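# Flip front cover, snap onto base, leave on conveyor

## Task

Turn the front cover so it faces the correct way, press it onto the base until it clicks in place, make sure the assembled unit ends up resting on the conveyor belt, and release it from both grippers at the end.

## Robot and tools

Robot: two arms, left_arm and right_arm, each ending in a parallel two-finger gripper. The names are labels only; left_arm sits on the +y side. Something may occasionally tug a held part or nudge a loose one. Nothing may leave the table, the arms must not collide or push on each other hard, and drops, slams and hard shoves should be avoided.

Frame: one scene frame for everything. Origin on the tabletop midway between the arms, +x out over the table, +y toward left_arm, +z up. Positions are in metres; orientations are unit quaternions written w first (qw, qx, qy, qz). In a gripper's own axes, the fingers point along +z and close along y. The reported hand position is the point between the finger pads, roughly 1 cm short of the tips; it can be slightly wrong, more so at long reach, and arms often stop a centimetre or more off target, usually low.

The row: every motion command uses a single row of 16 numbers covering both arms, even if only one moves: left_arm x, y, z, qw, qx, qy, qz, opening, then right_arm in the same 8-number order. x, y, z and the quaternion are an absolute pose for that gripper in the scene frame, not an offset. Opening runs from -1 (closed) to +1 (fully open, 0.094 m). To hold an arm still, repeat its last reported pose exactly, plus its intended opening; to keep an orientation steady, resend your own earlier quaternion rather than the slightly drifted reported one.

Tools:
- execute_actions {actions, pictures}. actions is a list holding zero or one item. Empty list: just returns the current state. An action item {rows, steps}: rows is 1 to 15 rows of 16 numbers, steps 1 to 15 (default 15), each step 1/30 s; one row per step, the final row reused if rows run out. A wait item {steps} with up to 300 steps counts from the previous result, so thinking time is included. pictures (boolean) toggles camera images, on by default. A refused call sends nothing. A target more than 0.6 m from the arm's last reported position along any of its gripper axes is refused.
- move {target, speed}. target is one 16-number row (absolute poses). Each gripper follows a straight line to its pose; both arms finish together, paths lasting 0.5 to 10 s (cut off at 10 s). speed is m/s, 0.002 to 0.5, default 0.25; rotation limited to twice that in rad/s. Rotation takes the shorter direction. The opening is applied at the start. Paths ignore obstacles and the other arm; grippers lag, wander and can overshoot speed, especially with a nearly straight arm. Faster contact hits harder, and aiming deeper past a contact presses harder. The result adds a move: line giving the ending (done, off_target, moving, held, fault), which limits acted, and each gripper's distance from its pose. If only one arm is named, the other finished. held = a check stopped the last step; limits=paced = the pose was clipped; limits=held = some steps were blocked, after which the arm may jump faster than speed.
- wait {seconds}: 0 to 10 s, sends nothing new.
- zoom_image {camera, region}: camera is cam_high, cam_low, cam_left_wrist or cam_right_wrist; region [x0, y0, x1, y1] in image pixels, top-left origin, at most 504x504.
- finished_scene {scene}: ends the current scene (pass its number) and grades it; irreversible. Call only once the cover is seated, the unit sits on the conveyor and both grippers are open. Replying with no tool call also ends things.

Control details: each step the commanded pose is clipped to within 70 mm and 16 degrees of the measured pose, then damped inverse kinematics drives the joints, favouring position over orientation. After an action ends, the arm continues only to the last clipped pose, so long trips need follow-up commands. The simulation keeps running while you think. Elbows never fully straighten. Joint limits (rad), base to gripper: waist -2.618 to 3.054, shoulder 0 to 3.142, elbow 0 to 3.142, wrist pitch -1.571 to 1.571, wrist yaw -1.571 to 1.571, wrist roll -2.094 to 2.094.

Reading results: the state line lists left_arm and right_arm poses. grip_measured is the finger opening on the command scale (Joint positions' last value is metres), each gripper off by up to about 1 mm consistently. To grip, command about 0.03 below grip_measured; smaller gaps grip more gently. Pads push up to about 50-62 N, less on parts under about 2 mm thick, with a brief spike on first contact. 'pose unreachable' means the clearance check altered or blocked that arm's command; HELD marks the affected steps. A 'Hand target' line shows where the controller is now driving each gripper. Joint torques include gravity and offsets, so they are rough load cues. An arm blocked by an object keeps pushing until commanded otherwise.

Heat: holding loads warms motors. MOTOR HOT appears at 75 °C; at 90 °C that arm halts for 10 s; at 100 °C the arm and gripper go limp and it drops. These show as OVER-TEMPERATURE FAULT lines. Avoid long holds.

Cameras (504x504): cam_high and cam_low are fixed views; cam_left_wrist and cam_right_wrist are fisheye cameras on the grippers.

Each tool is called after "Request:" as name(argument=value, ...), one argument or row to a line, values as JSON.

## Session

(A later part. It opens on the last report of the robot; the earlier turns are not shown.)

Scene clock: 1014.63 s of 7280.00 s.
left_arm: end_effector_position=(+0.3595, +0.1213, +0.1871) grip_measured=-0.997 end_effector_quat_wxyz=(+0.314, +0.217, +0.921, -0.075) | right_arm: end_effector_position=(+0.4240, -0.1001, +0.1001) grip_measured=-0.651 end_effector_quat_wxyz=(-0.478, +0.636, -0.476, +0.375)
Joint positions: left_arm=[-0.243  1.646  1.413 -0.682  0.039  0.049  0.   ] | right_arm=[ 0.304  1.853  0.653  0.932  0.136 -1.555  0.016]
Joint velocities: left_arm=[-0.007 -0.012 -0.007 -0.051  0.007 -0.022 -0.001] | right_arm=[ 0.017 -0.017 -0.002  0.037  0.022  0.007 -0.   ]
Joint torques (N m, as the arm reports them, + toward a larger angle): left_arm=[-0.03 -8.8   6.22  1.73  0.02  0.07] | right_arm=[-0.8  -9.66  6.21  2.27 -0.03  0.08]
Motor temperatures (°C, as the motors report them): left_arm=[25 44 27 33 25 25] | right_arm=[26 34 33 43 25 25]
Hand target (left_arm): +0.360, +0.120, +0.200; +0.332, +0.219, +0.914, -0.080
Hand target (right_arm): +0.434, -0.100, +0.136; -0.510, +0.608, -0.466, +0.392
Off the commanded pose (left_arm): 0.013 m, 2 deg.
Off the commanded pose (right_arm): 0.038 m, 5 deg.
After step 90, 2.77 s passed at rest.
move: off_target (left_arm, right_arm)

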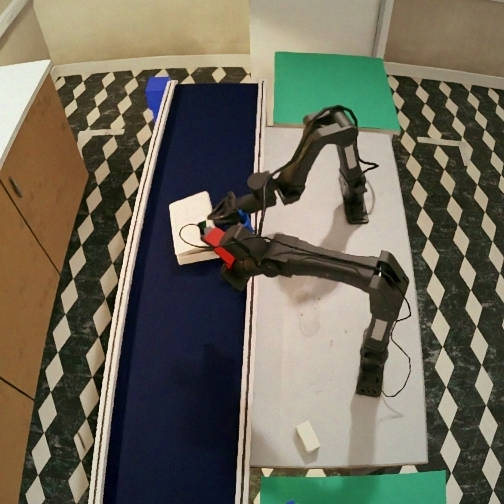

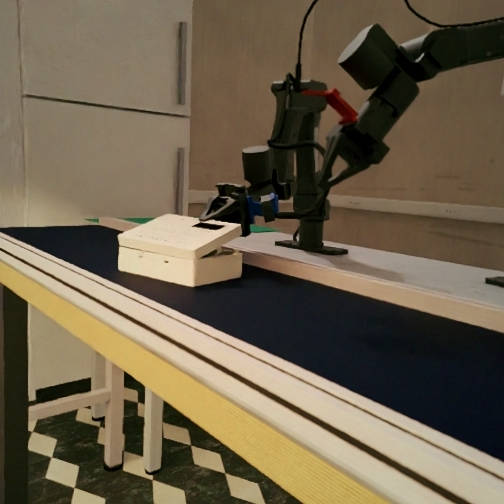

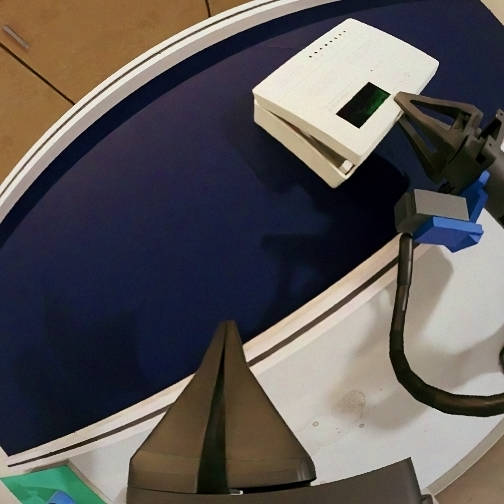

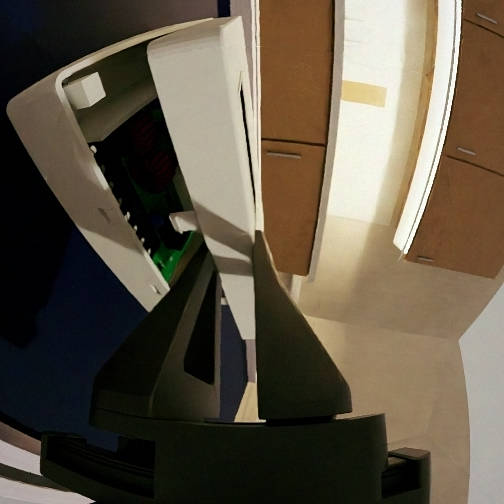

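Request:
move(
  target=[0.36,0.12,0.20,0.3326,0.2193,0.9138,-0.0798,-1, 0.4356,-0.0999,0.158,0.51,-0.6077,0.4663,-0.3913,-0.68],
  speed=0.02,
)

Scene clock: 1032.27 s of 7280.00 s.
left_arm: end_effector_position=(+0.3595, +0.1213, +0.1871) grip_measured=-0.997 end_effector_quat_wxyz=(+0.314, +0.217, +0.921, -0.075) | right_arm: end_effector_position=(+0.4251, -0.0996, +0.1208) grip_measured=-0.651 end_effector_quat_wxyz=(-0.478, +0.636, -0.476, +0.374)
Joint positions: left_arm=[-0.243  1.646  1.413 -0.682  0.039  0.049  0.   ] | right_arm=[ 0.304  1.777  0.681  0.826  0.136 -1.555  0.016]
Joint velocities: left_arm=[-0.002 -0.002 -0.007  0.022  0.007  0.007  0.   ] | right_arm=[-0.002 -0.007  0.007 -0.066  0.037 -0.007  0.   ]
Joint torques (N m, as the arm reports them, + toward a larger angle): left_arm=[ 0.08 -8.78  6.2   1.73  0.04  0.05] | right_arm=[-0.78 -9.54  6.67  2.26 -0.08  0.09]
Motor temperatures (°C, as the motors report them): left_arm=[25 42 27 34 25 25] | right_arm=[26 35 33 43 25 25]
Hand target (left_arm): +0.360, +0.120, +0.200; +0.332, +0.219, +0.914, -0.080
Hand target (right_arm): +0.434, -0.100, +0.157; -0.510, +0.608, -0.466, +0.392
Off the commanded pose (left_arm): 0.013 m, 2 deg.
Off the commanded pose (right_arm): 0.039 m, 5 deg.
After step 90, 11.43 s passed at rest.
move: off_target (left_arm, right_arm)

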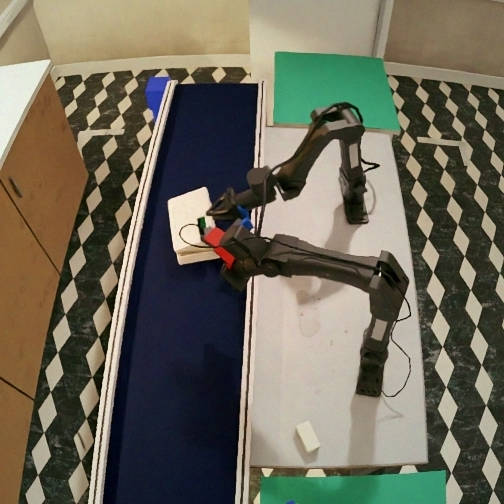

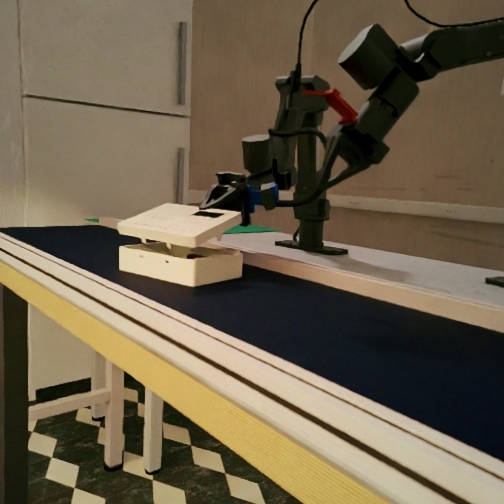

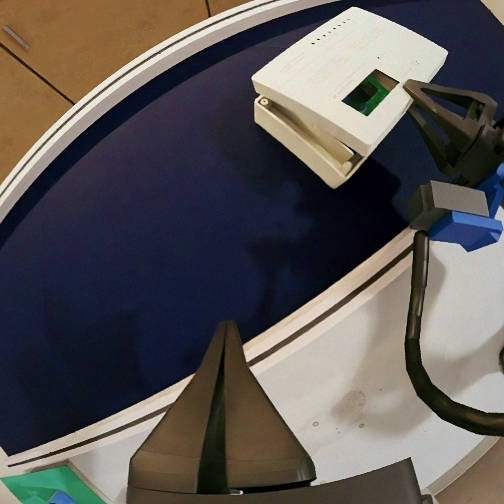

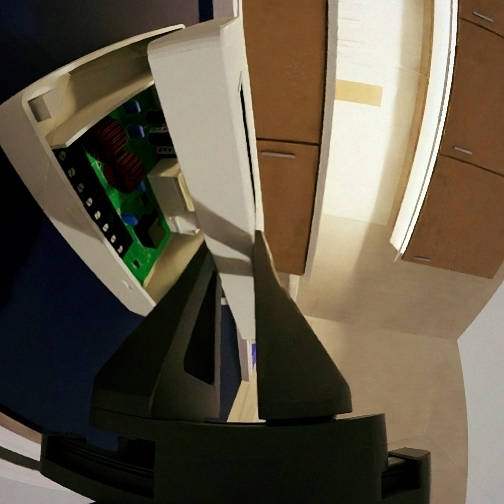

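Request:
move(
  target=[0.16,0.14,0.25,0.6964,0.6964,0.1228,0.1228,0.1, 0.40,-0.11,0.23,0.561,-0.561,0.4305,-0.4305,-0.68],
  speed=0.2,
)

Scene clock: 1158.20 s of 7280.00 s.
left_arm: end_effector_position=(+0.1634, +0.1411, +0.2460) grip_measured=+0.098 end_effector_quat_wxyz=(+0.694, +0.699, +0.130, +0.112) | right_arm: end_effector_position=(+0.4043, -0.1094, +0.2038) grip_measured=-0.651 end_effector_quat_wxyz=(-0.537, +0.585, -0.442, +0.417)
Joint positions: left_arm=[0.21  0.786 0.326 0.423 1.278 1.582 0.052] | right_arm=[ 0.304  1.545  0.619  0.85   0.141 -1.572  0.016]
Joint velocities: left_arm=[-0.002  0.007 -0.002 -0.037 -0.007  0.066  0.   ] | right_arm=[ 0.002 -0.012  0.012  0.081 -0.022 -0.007  0.   ]
Joint torques (N m, as the arm reports them, + toward a larger angle): left_arm=[ 0.61 -0.75  5.88  1.75  0.01 -0.01] | right_arm=[ 0.37 -8.17  4.66  2.47  0.04  0.02]
Motor temperatures (°C, as the motors report them): left_arm=[25 40 27 35 25 25] | right_arm=[26 36 33 45 25 25]
Hand target (left_arm): +0.161, +0.142, +0.248; +0.696, +0.698, +0.123, +0.119
Hand target (right_arm): +0.400, -0.110, +0.229; -0.561, +0.561, -0.430, +0.431
Off the commanded pose (left_arm): 0.005 m, 1 deg.
Off the commanded pose (right_arm): 0.027 m, 4 deg.
After step 90, 117.00 s passed at rest.
move: off_target (right_arm)

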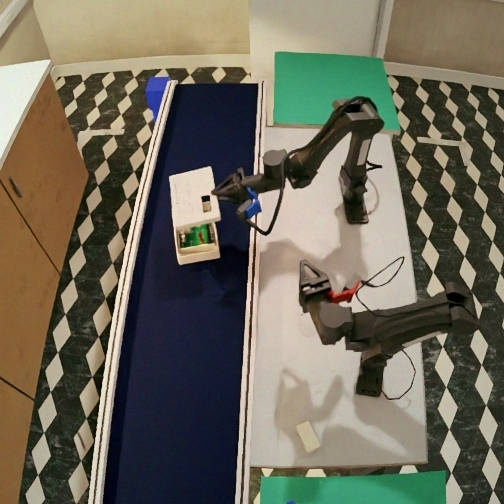

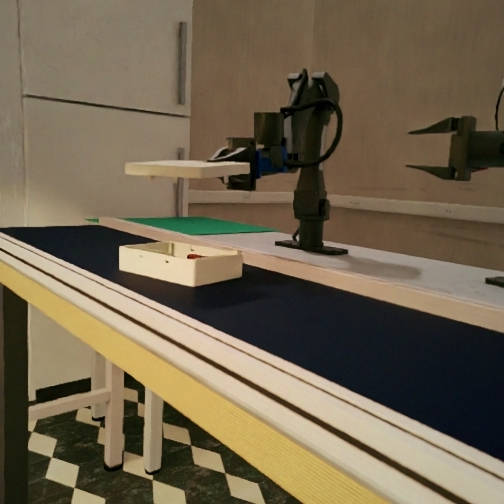

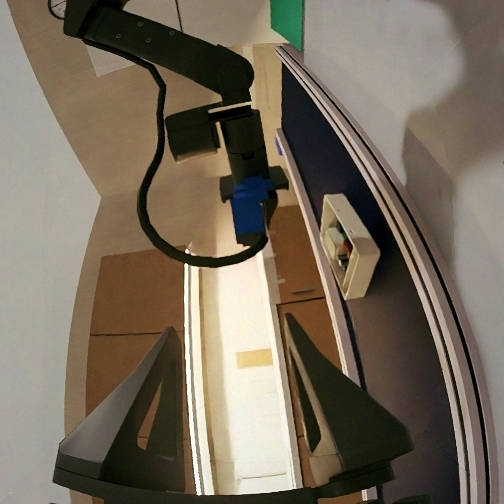

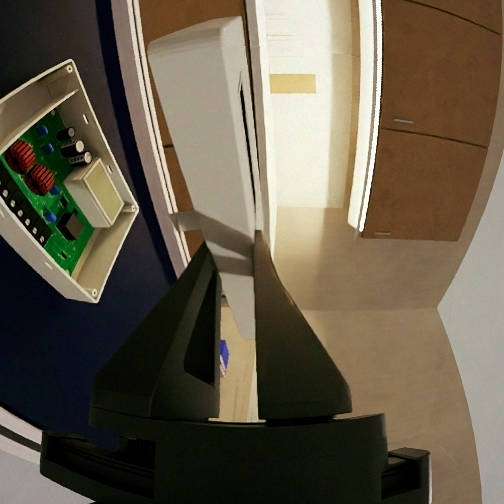

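Request:
move(
  target=[0.16,0.14,0.25,0.6964,0.6964,0.1228,0.1228,0.1, 0.10,-0.085,0.26,0.7193,-0.6947,0,0,-0.68],
  speed=0.15,
)

Scene clock: 1169.57 s of 7280.00 s.
left_arm: end_effector_position=(+0.1645, +0.1414, +0.2466) grip_measured=+0.098 end_effector_quat_wxyz=(+0.694, +0.698, +0.130, +0.117) | right_arm: end_effector_position=(+0.1029, -0.0830, +0.2556) grip_measured=-0.651 end_effector_quat_wxyz=(+0.709, -0.705, +0.004, +0.007)
Joint positions: left_arm=[0.21  0.786 0.326 0.429 1.272 1.584 0.052] | right_arm=[-0.069  0.64   0.252  0.606 -1.541 -1.337  0.016]
Joint velocities: left_arm=[-0.017 -0.027 -0.012 -0.037 -0.051 -0.007 -0.   ] | right_arm=[-0.012  0.007 -0.012  0.095  0.022  0.066 -0.001]
Joint torques (N m, as the arm reports them, + toward a larger angle): left_arm=[-0.63 -1.85  5.63  1.73 -0.07 -0.16] | right_arm=[-0.71 -1.33  4.84  1.31  0.1   0.16]
Motor temperatures (°C, as the motors report them): left_arm=[25 39 27 35 25 25] | right_arm=[26 35 33 45 25 25]
Hand target (left_arm): +0.160, +0.140, +0.250; +0.696, +0.697, +0.123, +0.123
Hand target (right_arm): +0.101, -0.084, +0.258; +0.710, -0.704, +0.002, -0.003
Off the commanded pose (left_arm): 0.006 m, 1 deg.
Off the commanded pose (right_arm): 0.006 m, 2 deg.
After step 90, 3.47 s passed at rest.
move: done

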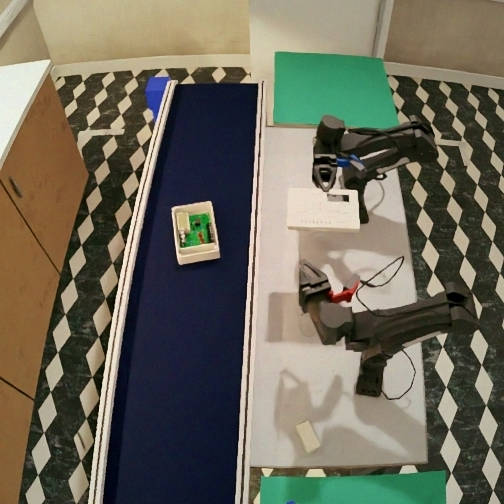

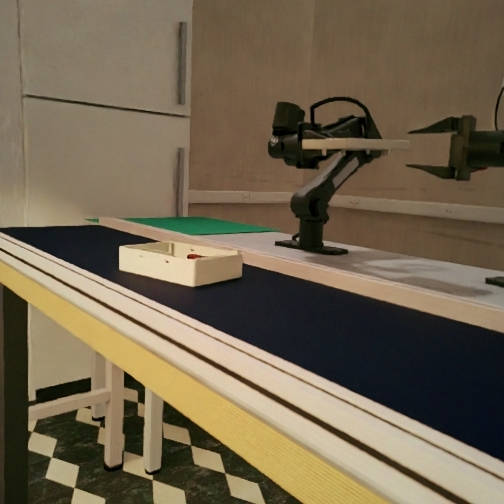

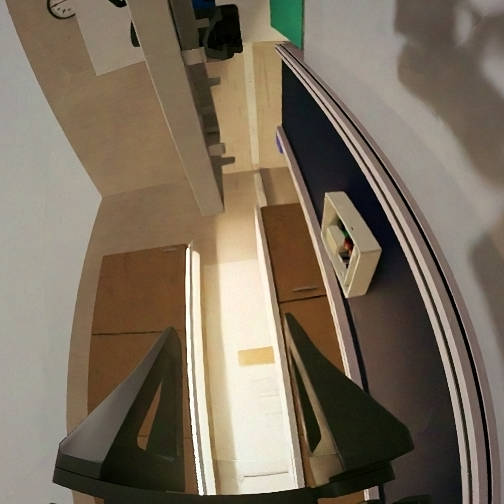

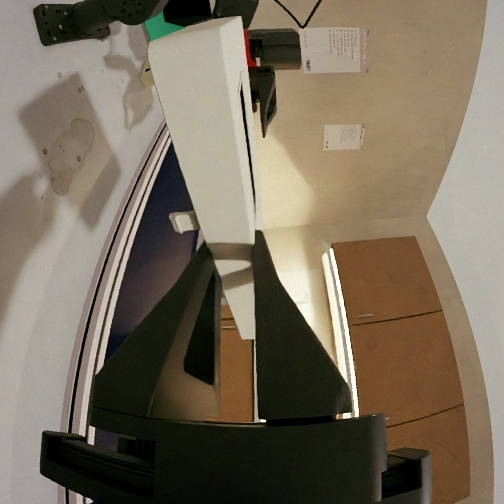

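Request:
move(
  target=[0.103,0.092,0.26,0.7071,0.7071,0,0,0.1, 0.10,-0.085,0.26,0.7193,-0.6947,0,0,-0.68],
  speed=0.08,
)

Scene clock: 1214.67 s of 7280.00 s.
left_arm: end_effector_position=(+0.1044, +0.0946, +0.2514) grip_measured=+0.098 end_effector_quat_wxyz=(+0.706, +0.708, +0.007, +0.004) | right_arm: end_effector_position=(+0.0988, -0.0832, +0.2587) grip_measured=-0.651 end_effector_quat_wxyz=(+0.710, -0.704, -0.002, +0.005)
Joint positions: left_arm=[-0.03   0.786  0.338  0.429  1.367  1.586  0.052] | right_arm=[-0.069  0.64   0.231  0.745 -1.546 -1.23   0.016]
Joint velocities: left_arm=[ 0.012 -0.032 -0.007  0.037  0.022  0.051 -0.   ] | right_arm=[-0.022 -0.017 -0.007  0.022  0.022  0.066  0.001]
Joint torques (N m, as the arm reports them, + toward a larger angle): left_arm=[-0.65  0.27  8.49  1.38  0.02 -0.13] | right_arm=[-0.85 -0.46  4.74  1.22  0.22  0.17]
Motor temperatures (°C, as the motors report them): left_arm=[25 37 27 35 25 25] | right_arm=[26 31 33 38 25 25]
Hand target (left_arm): +0.102, +0.093, +0.260; +0.707, +0.707, +0.000, -0.000
Hand target (right_arm): +0.100, -0.085, +0.260; +0.711, -0.703, +0.003, -0.003
Off the commanded pose (left_arm): 0.009 m, 1 deg.
Off the commanded pose (right_arm): 0.003 m, 2 deg.
After step 90, 39.60 s passed at rest.
move: done

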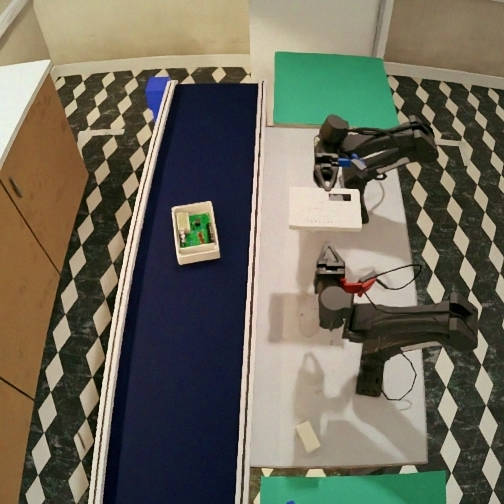

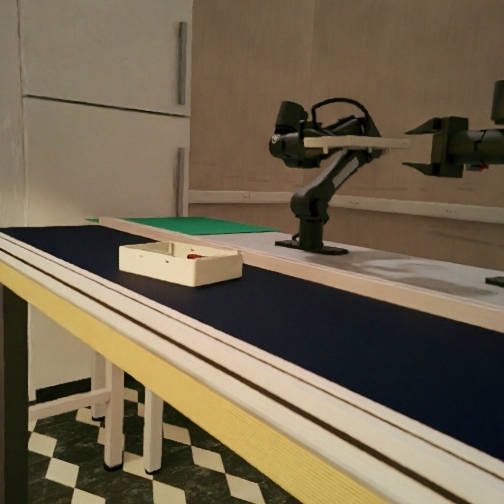

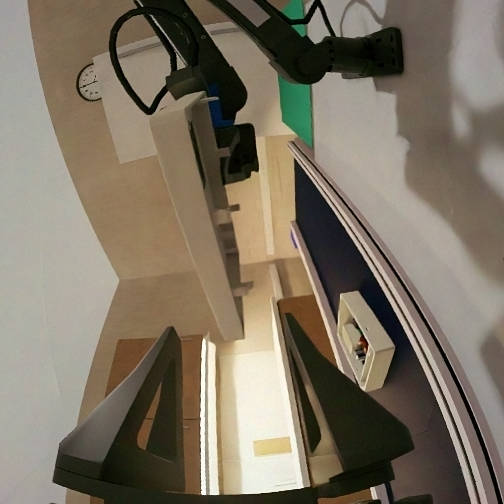

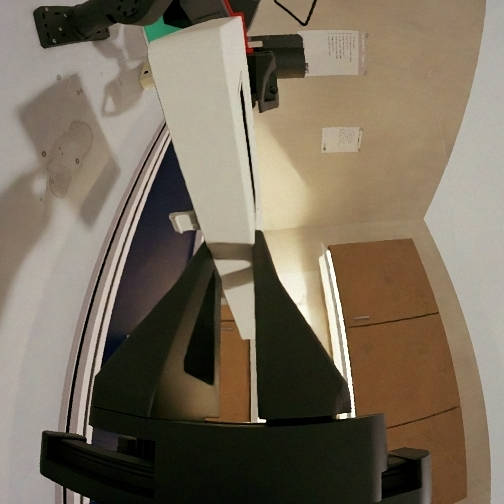

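Request:
move(
  target=[0.103,0.092,0.26,0.7071,0.7071,0,0,0.1, 0.102,-0.057,0.253,0.7071,-0.7071,0,0,-0.68],
  speed=0.04,
)

Scene clock: 1226.77 s of 7280.00 s.
left_arm: end_effector_position=(+0.1032, +0.0938, +0.2514) grip_measured=+0.098 end_effector_quat_wxyz=(+0.706, +0.708, +0.004, +0.002) | right_arm: end_effector_position=(+0.1029, -0.0589, +0.2408) grip_measured=-0.651 end_effector_quat_wxyz=(+0.706, -0.708, +0.014, +0.012)
Joint positions: left_arm=[-0.036  0.786  0.338  0.429  1.367  1.586  0.052] | right_arm=[ 0.12   0.64   0.267  0.354 -1.346 -1.553  0.016]
Joint velocities: left_arm=[-0.002  0.012  0.007  0.051  0.022 -0.007 -0.001] | right_arm=[-0.007  0.002 -0.007 -0.022 -0.007 -0.066 -0.   ]
Joint torques (N m, as the arm reports them, + toward a larger angle): left_arm=[-0.66  0.72  8.31  1.47 -0.03 -0.21] | right_arm=[ 0.64 -0.47  7.83  1.52  0.05  0.04]
Motor temperatures (°C, as the motors report them): left_arm=[25 36 28 34 25 25] | right_arm=[26 31 33 37 25 25]
Hand target (left_arm): +0.103, +0.092, +0.260; +0.707, +0.707, -0.000, +0.000
Hand target (right_arm): +0.102, -0.058, +0.253; +0.708, -0.706, -0.000, -0.000
Off the commanded pose (left_arm): 0.009 m, 1 deg.
Off the commanded pose (right_arm): 0.012 m, 2 deg.
After step 90, 7.57 s passed at rest.
move: off_target (right_arm)

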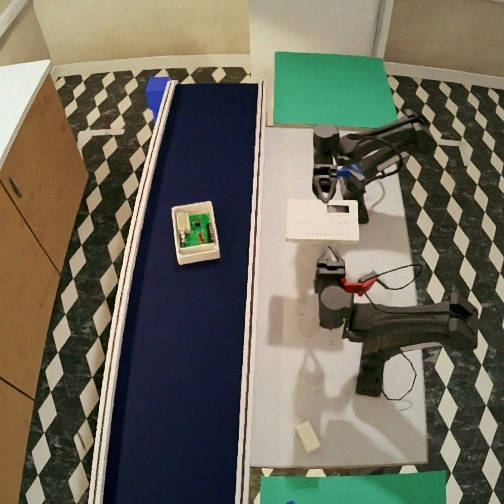

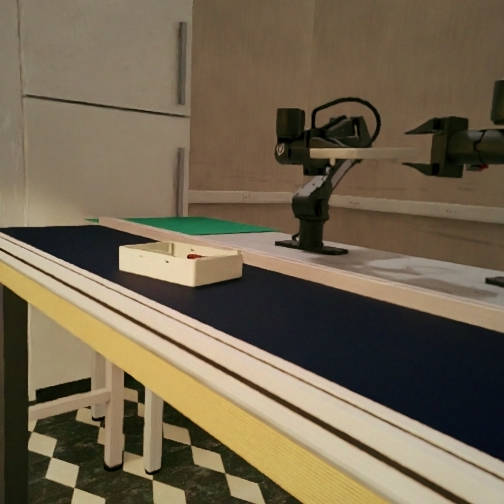

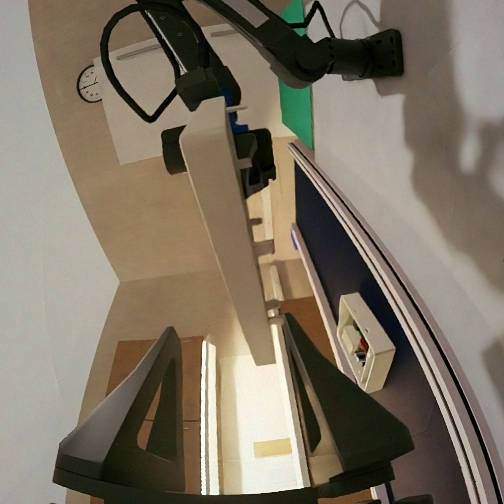

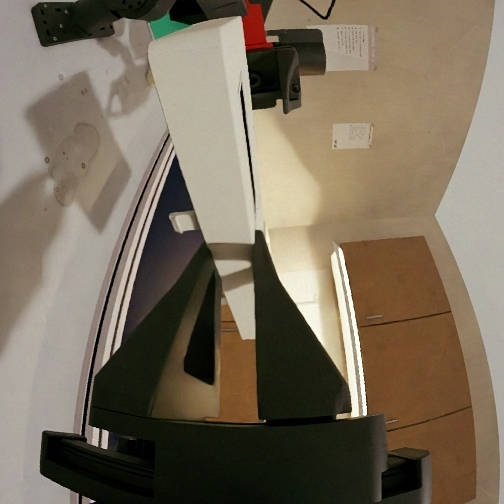

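Request:
zoom_image(
  camera="cam_high",
  region=[270, 170, 390, 290],
)

Request:
zoom_image(
  camera="cam_left_wrist",
  region=[150, 180, 330, 380],
)

Region (270, 170, 390, 290) of cam_high's 504x504 image, scaled by 4.200, with more detail than that image has.

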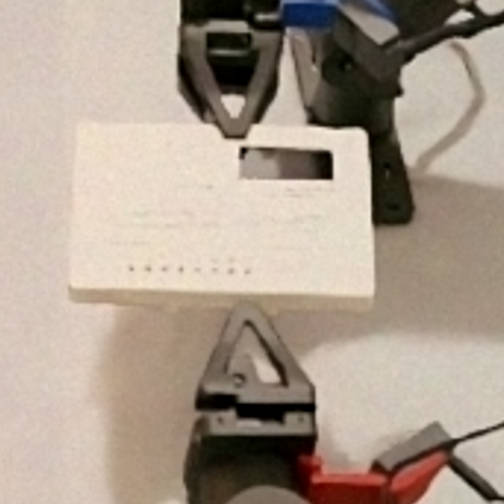

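Region (150, 180, 330, 380) of cam_left_wrist's 504x504 image, scaled by 2.520, with more detail than that image has; it fills the left 454 columns of this view, and the rest is white.

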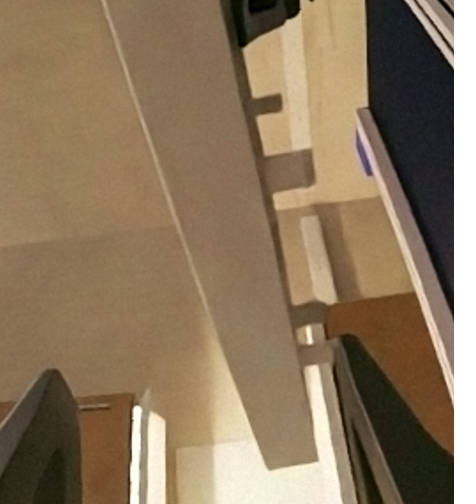

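Request:
move(
  target=[0.103,0.092,0.26,0.7071,0.7071,0,0,0.1, 0.094,-0.045,0.2635,0.7071,-0.7071,0,0,-0.68],
  speed=0.03,
)

Scene clock: 1254.03 s of 7280.00 s.
left_arm: end_effector_position=(+0.1032, +0.0938, +0.2514) grip_measured=+0.098 end_effector_quat_wxyz=(+0.706, +0.708, +0.004, +0.003) | right_arm: end_effector_position=(+0.0972, -0.0457, +0.2469) grip_measured=-0.651 end_effector_quat_wxyz=(+0.701, -0.713, +0.019, +0.019)
Joint positions: left_arm=[-0.036  0.786  0.338  0.429  1.367  1.587  0.052] | right_arm=[ 0.23   0.624  0.306  0.268 -1.24  -1.565  0.016]
Joint velocities: left_arm=[ 0.007 -0.032  0.007  0.022 -0.022 -0.007 -0.   ] | right_arm=[ 0.012 -0.002 -0.007 -0.139  0.095 -0.081  0.   ]
Joint torques (N m, as the arm reports them, + toward a larger angle): left_arm=[-0.7   0.72  8.29  1.48 -0.04 -0.21] | right_arm=[ 0.62 -1.63  8.07  1.57 -0.03 -0.03]
Motor temperatures (°C, as the motors report them): left_arm=[25 36 28 34 25 25] | right_arm=[26 31 34 37 25 25]
Hand target (left_arm): +0.103, +0.092, +0.260; +0.707, +0.707, -0.000, +0.000
Hand target (right_arm): +0.094, -0.045, +0.263; +0.708, -0.707, +0.000, +0.000
Off the commanded pose (left_arm): 0.009 m, 1 deg.
Off the commanded pose (right_arm): 0.017 m, 3 deg.
After step 90, 23.07 s passed at rest.
move: off_target (right_arm)

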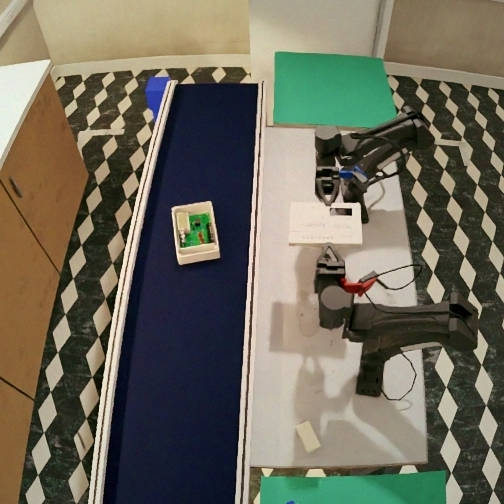

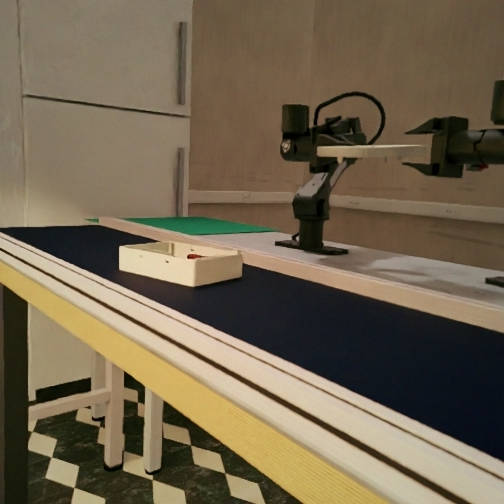

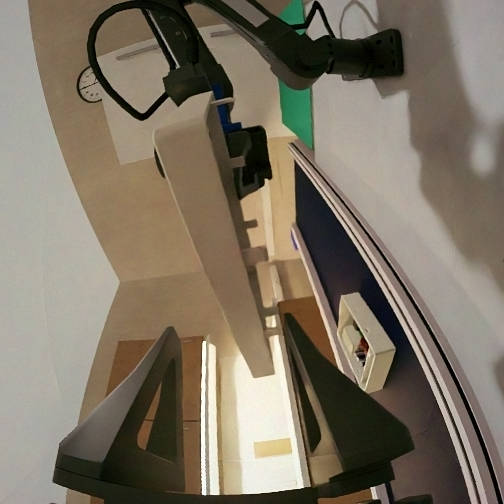

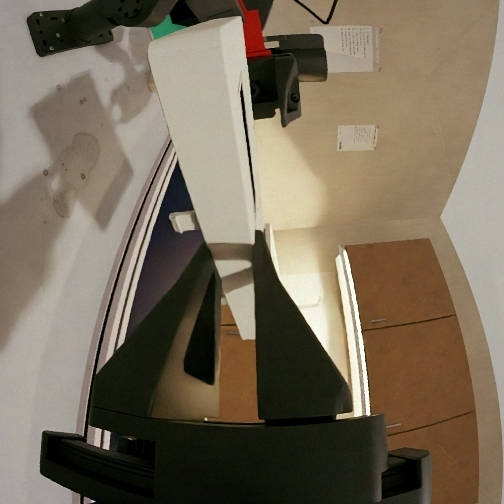

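Request:
move(
  target=[0.103,0.092,0.26,0.7071,0.7071,0,0,0.1, 0.094,-0.034,0.269,0.7131,-0.7011,-0.019,-0.019,-0.68],
  speed=0.03,
)

Scene clock: 1271.07 s of 7280.00 s.
left_arm: end_effector_position=(+0.1032, +0.0938, +0.2514) grip_measured=+0.098 end_effector_quat_wxyz=(+0.706, +0.708, +0.004, +0.003) | right_arm: end_effector_position=(+0.0942, -0.0363, +0.2509) grip_measured=-0.651 end_effector_quat_wxyz=(+0.705, -0.709, +0.001, -0.001)
Joint positions: left_arm=[-0.036  0.786  0.338  0.429  1.367  1.588  0.052] | right_arm=[ 0.309  0.624  0.306  0.301 -1.158 -1.586  0.016]
Joint velocities: left_arm=[-0.002 -0.002 -0.002  0.081 -0.007 -0.051  0.   ] | right_arm=[-0.022 -0.002 -0.007 -0.11   0.081 -0.095  0.   ]
Joint torques (N m, as the arm reports them, + toward a larger angle): left_arm=[-0.64  0.75  8.35  1.48 -0.03 -0.23] | right_arm=[ 0.78  0.1   8.16  1.75  0.04 -0.05]
Motor temperatures (°C, as the motors report them): left_arm=[25 36 28 34 25 25] | right_arm=[26 31 35 37 25 25]
Hand target (left_arm): +0.103, +0.092, +0.260; +0.707, +0.707, -0.000, +0.000
Hand target (right_arm): +0.094, -0.035, +0.269; +0.713, -0.701, -0.019, -0.019
Off the commanded pose (left_arm): 0.009 m, 1 deg.
Off the commanded pose (right_arm): 0.018 m, 3 deg.
After step 90, 11.87 s passed at rest.
move: off_target (right_arm)

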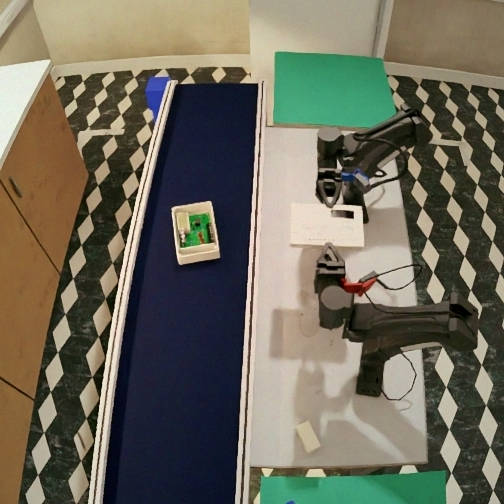

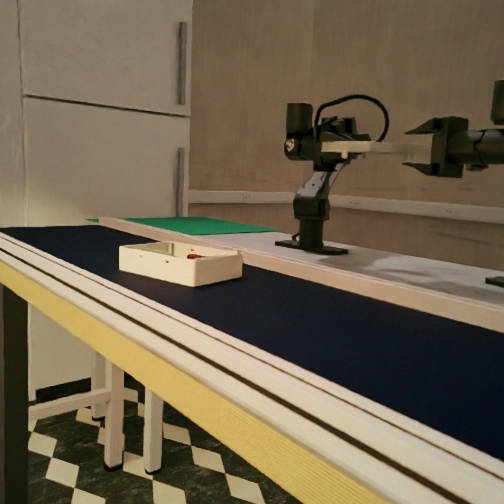

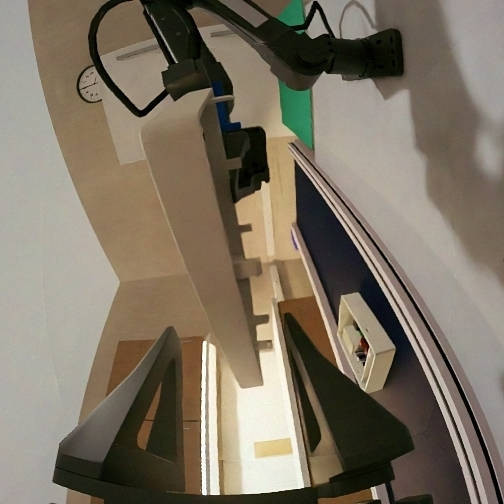

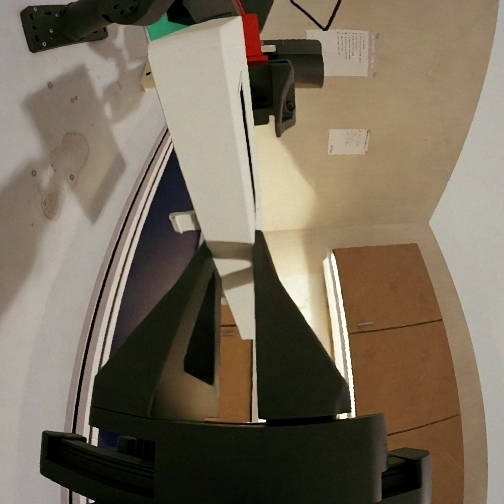

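Request:
zoom_image(
  camera="cam_high",
  region=[280, 180, 380, 280],
)

Request:
zoom_image(
  camera="cam_low",
  region=[300, 100, 480, 200],
)

Region (280, 180, 380, 280) of cam_high's 504x504 image, scaled by 5.040, with more detail than that image has.

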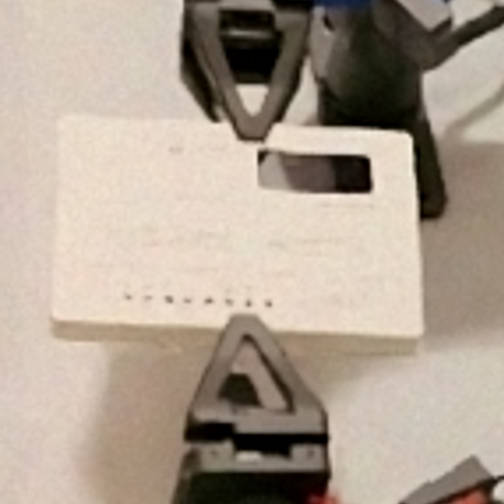

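Region (300, 100, 480, 200) of cam_low's 504x504 image, scaled by 2.800, with more detail than that image has.

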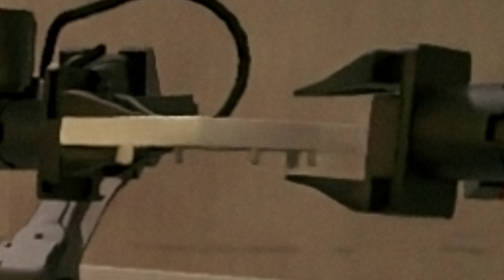

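Request:
move(
  target=[0.103,0.069,0.26,0.7071,0.7071,0,0,0.1, 0.094,-0.034,0.269,0.7131,-0.7011,-0.019,-0.019,-0.68],
  speed=0.03,
)

Scene clock: 1322.83 s of 7280.00 s.
left_arm: end_effector_position=(+0.0999, +0.0719, +0.2515) grip_measured=+0.098 end_effector_quat_wxyz=(+0.704, +0.710, +0.002, -0.000) | right_arm: end_effector_position=(+0.0946, -0.0363, +0.2510) grip_measured=-0.651 end_effector_quat_wxyz=(+0.705, -0.709, +0.001, -0.003)
Joint positions: left_arm=[-0.178  0.809  0.348  0.439  1.233  1.589  0.052] | right_arm=[ 0.309  0.624  0.306  0.302 -1.156 -1.588  0.016]
Joint velocities: left_arm=[ 0.017 -0.002 -0.007 -0.037 -0.007  0.037  0.   ] | right_arm=[-0.007  0.017 -0.007 -0.022 -0.037 -0.051  0.002]
Joint torques (N m, as the arm reports them, + toward a larger angle): left_arm=[-0.8   1.51  8.35  1.73 -0.05 -0.2 ] | right_arm=[ 0.84 -0.05  8.25  1.85  0.03 -0.01]
Motor temperatures (°C, as the motors report them): left_arm=[25 35 29 33 25 26] | right_arm=[26 30 36 38 25 25]
Hand target (left_arm): +0.102, +0.070, +0.260; +0.707, +0.707, -0.000, -0.000
Hand target (right_arm): +0.094, -0.035, +0.269; +0.713, -0.701, -0.019, -0.019
Off the commanded pose (left_arm): 0.010 m, 0 deg.
Off the commanded pose (right_arm): 0.018 m, 3 deg.
After step 90, 47.20 s passed at rest.
move: off_target (right_arm)

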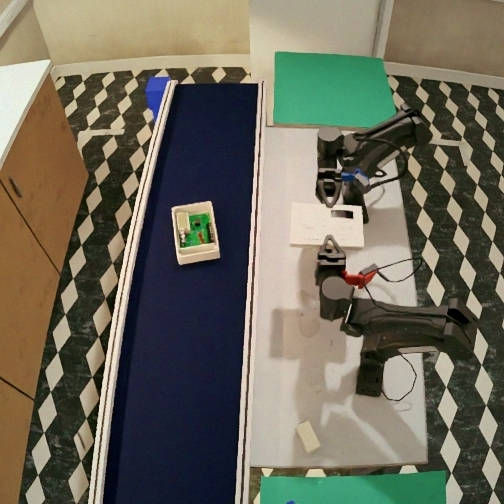

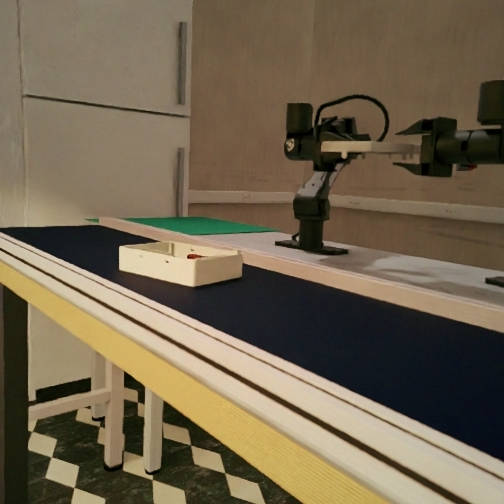

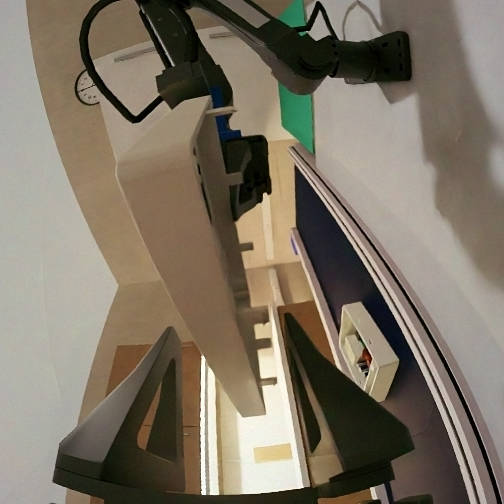

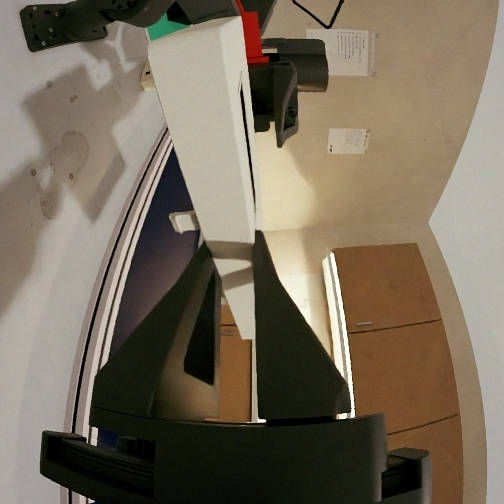

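Request:
move(
  target=[0.103,0.069,0.26,0.7071,0.7071,0,0,-0.45, 0.094,-0.034,0.269,0.7131,-0.7011,-0.019,-0.019,-0.68],
  speed=0.03,
)

Scene clock: 1333.47 s of 7280.00 s.
left_arm: end_effector_position=(+0.1001, +0.0719, +0.2515) grip_measured=-0.448 end_effector_quat_wxyz=(+0.704, +0.710, +0.002, +0.000) | right_arm: end_effector_position=(+0.0946, -0.0363, +0.2510) grip_measured=-0.651 end_effector_quat_wxyz=(+0.705, -0.709, +0.001, -0.003)
Joint positions: left_arm=[-0.178  0.809  0.348  0.439  1.231  1.589  0.026] | right_arm=[ 0.309  0.624  0.306  0.302 -1.156 -1.588  0.016]
Joint velocities: left_arm=[-0.002 -0.007  0.007  0.095 -0.007  0.007 -0.   ] | right_arm=[-0.007  0.002  0.007  0.051  0.051 -0.037 -0.001]
Joint torques (N m, as the arm reports them, + toward a larger angle): left_arm=[-0.75  1.77  8.51  1.73 -0.07 -0.23] | right_arm=[0.89 0.03 8.25 1.85 0.06 0.02]
Motor temperatures (°C, as the motors report them): left_arm=[25 34 29 34 25 26] | right_arm=[26 30 36 38 25 25]
Hand target (left_arm): +0.103, +0.069, +0.260; +0.707, +0.707, +0.000, +0.000
Hand target (right_arm): +0.094, -0.035, +0.269; +0.713, -0.701, -0.019, -0.019
Off the commanded pose (left_arm): 0.009 m, 0 deg.
Off the commanded pose (right_arm): 0.018 m, 3 deg.
After step 90, 6.47 s passed at rest.
move: off_target (right_arm)

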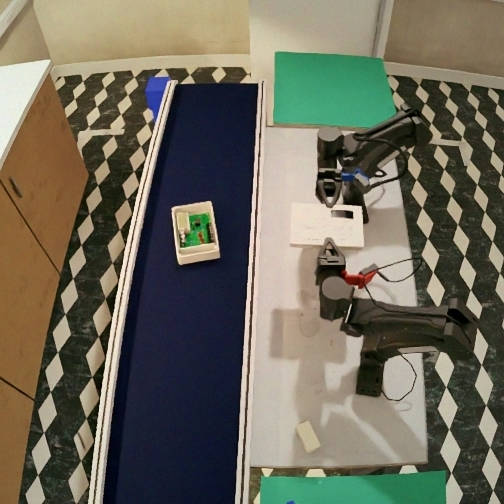

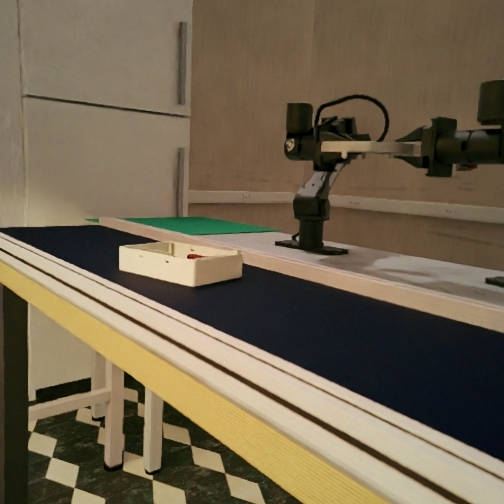

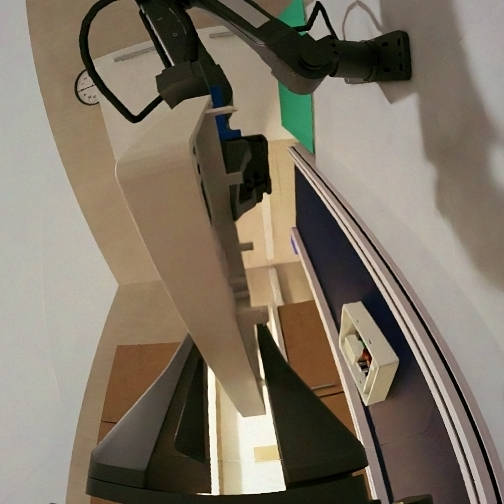

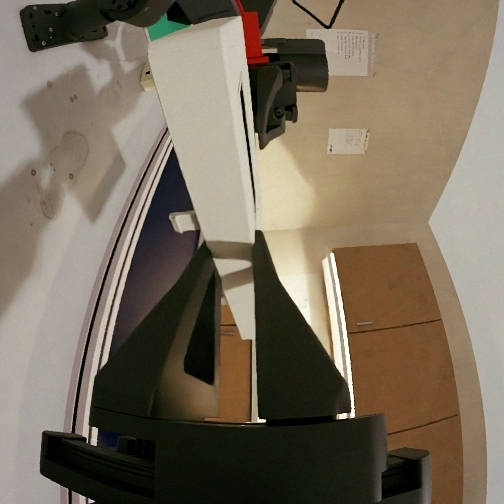

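Request:
zoom_image(
  camera="cam_low",
  region=[330, 110, 470, 190],
)

Request:
zoom_image(
  camera="cam_high",
  region=[280, 180, 380, 280],
)

Request:
zoom_image(
  camera="cam_left_wrist",
  region=[160, 280, 320, 430],
)

Region (330, 110, 470, 190) of cam_low's 504x504 image, scaled by 3.600, with more detail than that image has; it fills the top 288 rows of this view, and the rest is white.

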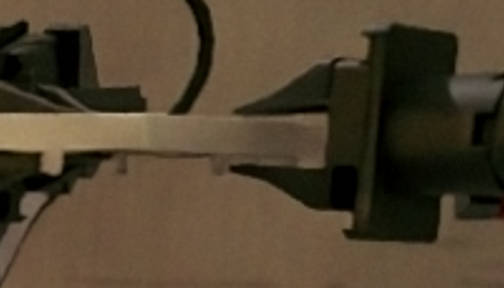

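Region (280, 180, 380, 280) of cam_high's 504x504 image, scaled by 5.040, with more detail than that image has.

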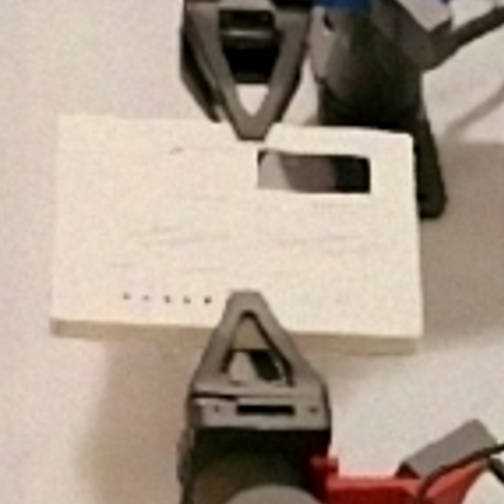

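Region (160, 280, 320, 430) of cam_left_wrist's 504x504 image, scaled by 3.150, with more detail than that image has; it fills the top 472 rows of this view, and the rest is white.

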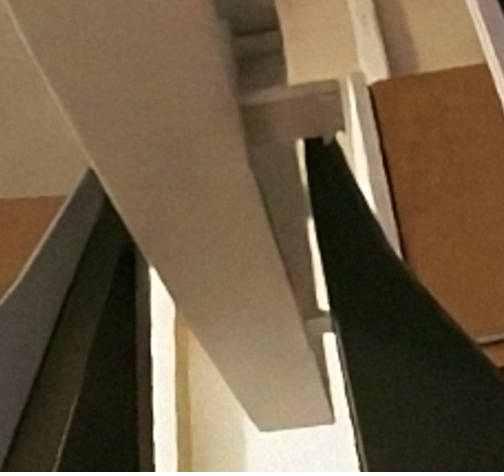

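Request:
move(
  target=[0.103,0.069,0.26,0.7071,0.7071,0,0,-0.68, 0.094,-0.034,0.269,0.7131,-0.7011,-0.019,-0.019,-0.68],
  speed=0.03,
)

Scene clock: 1355.97 s of 7280.00 s.
left_arm: end_effector_position=(+0.1000, +0.0719, +0.2529) grip_measured=-0.650 end_effector_quat_wxyz=(+0.706, +0.708, +0.000, +0.002) | right_arm: end_effector_position=(+0.0946, -0.0363, +0.2503) grip_measured=-0.651 end_effector_quat_wxyz=(+0.704, -0.710, -0.003, -0.006)
Joint positions: left_arm=[-0.178  0.809  0.348  0.45   1.231  1.584  0.016] | right_arm=[ 0.309  0.624  0.305  0.299 -1.156 -1.601  0.016]
Joint velocities: left_arm=[-0.007 -0.012  0.002 -0.081  0.007 -0.081  0.001] | right_arm=[ 0.012 -0.007 -0.007 -0.037 -0.037  0.007 -0.   ]
Joint torques (N m, as the arm reports them, + toward a larger angle): left_arm=[-0.67  1.77  8.49  1.65 -0.07 -0.18] | right_arm=[0.76 0.08 8.36 1.83 0.03 0.15]
Motor temperatures (°C, as the motors report them): left_arm=[25 34 29 34 25 26] | right_arm=[26 30 36 38 25 25]
Hand target (left_arm): +0.103, +0.069, +0.260; +0.707, +0.707, -0.000, +0.000
Hand target (right_arm): +0.093, -0.035, +0.269; +0.713, -0.701, -0.019, -0.019
Off the commanded pose (left_arm): 0.008 m, 0 deg.
Off the commanded pose (right_arm): 0.019 m, 3 deg.
After step 90, 18.33 s passed at rest.
move: off_target (right_arm)

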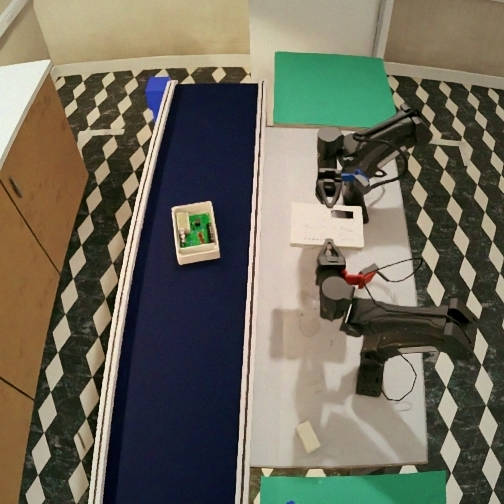

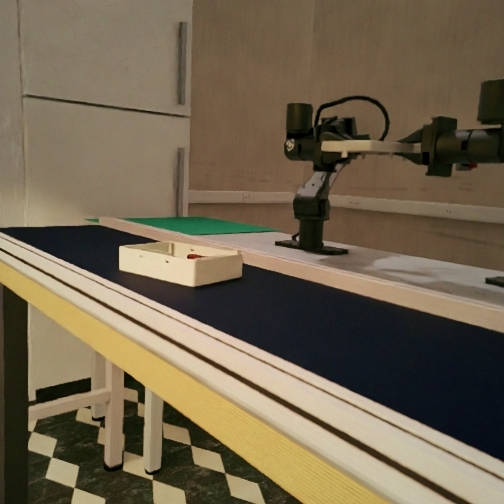

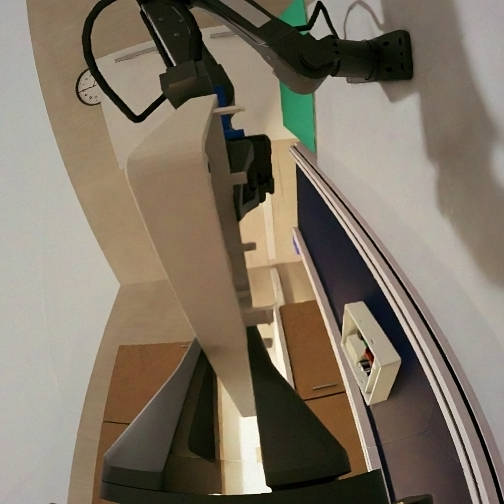

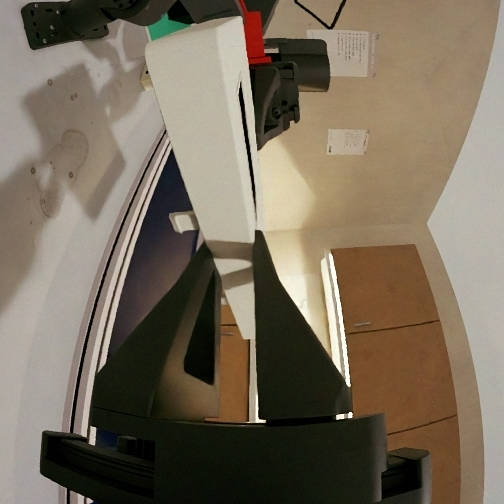

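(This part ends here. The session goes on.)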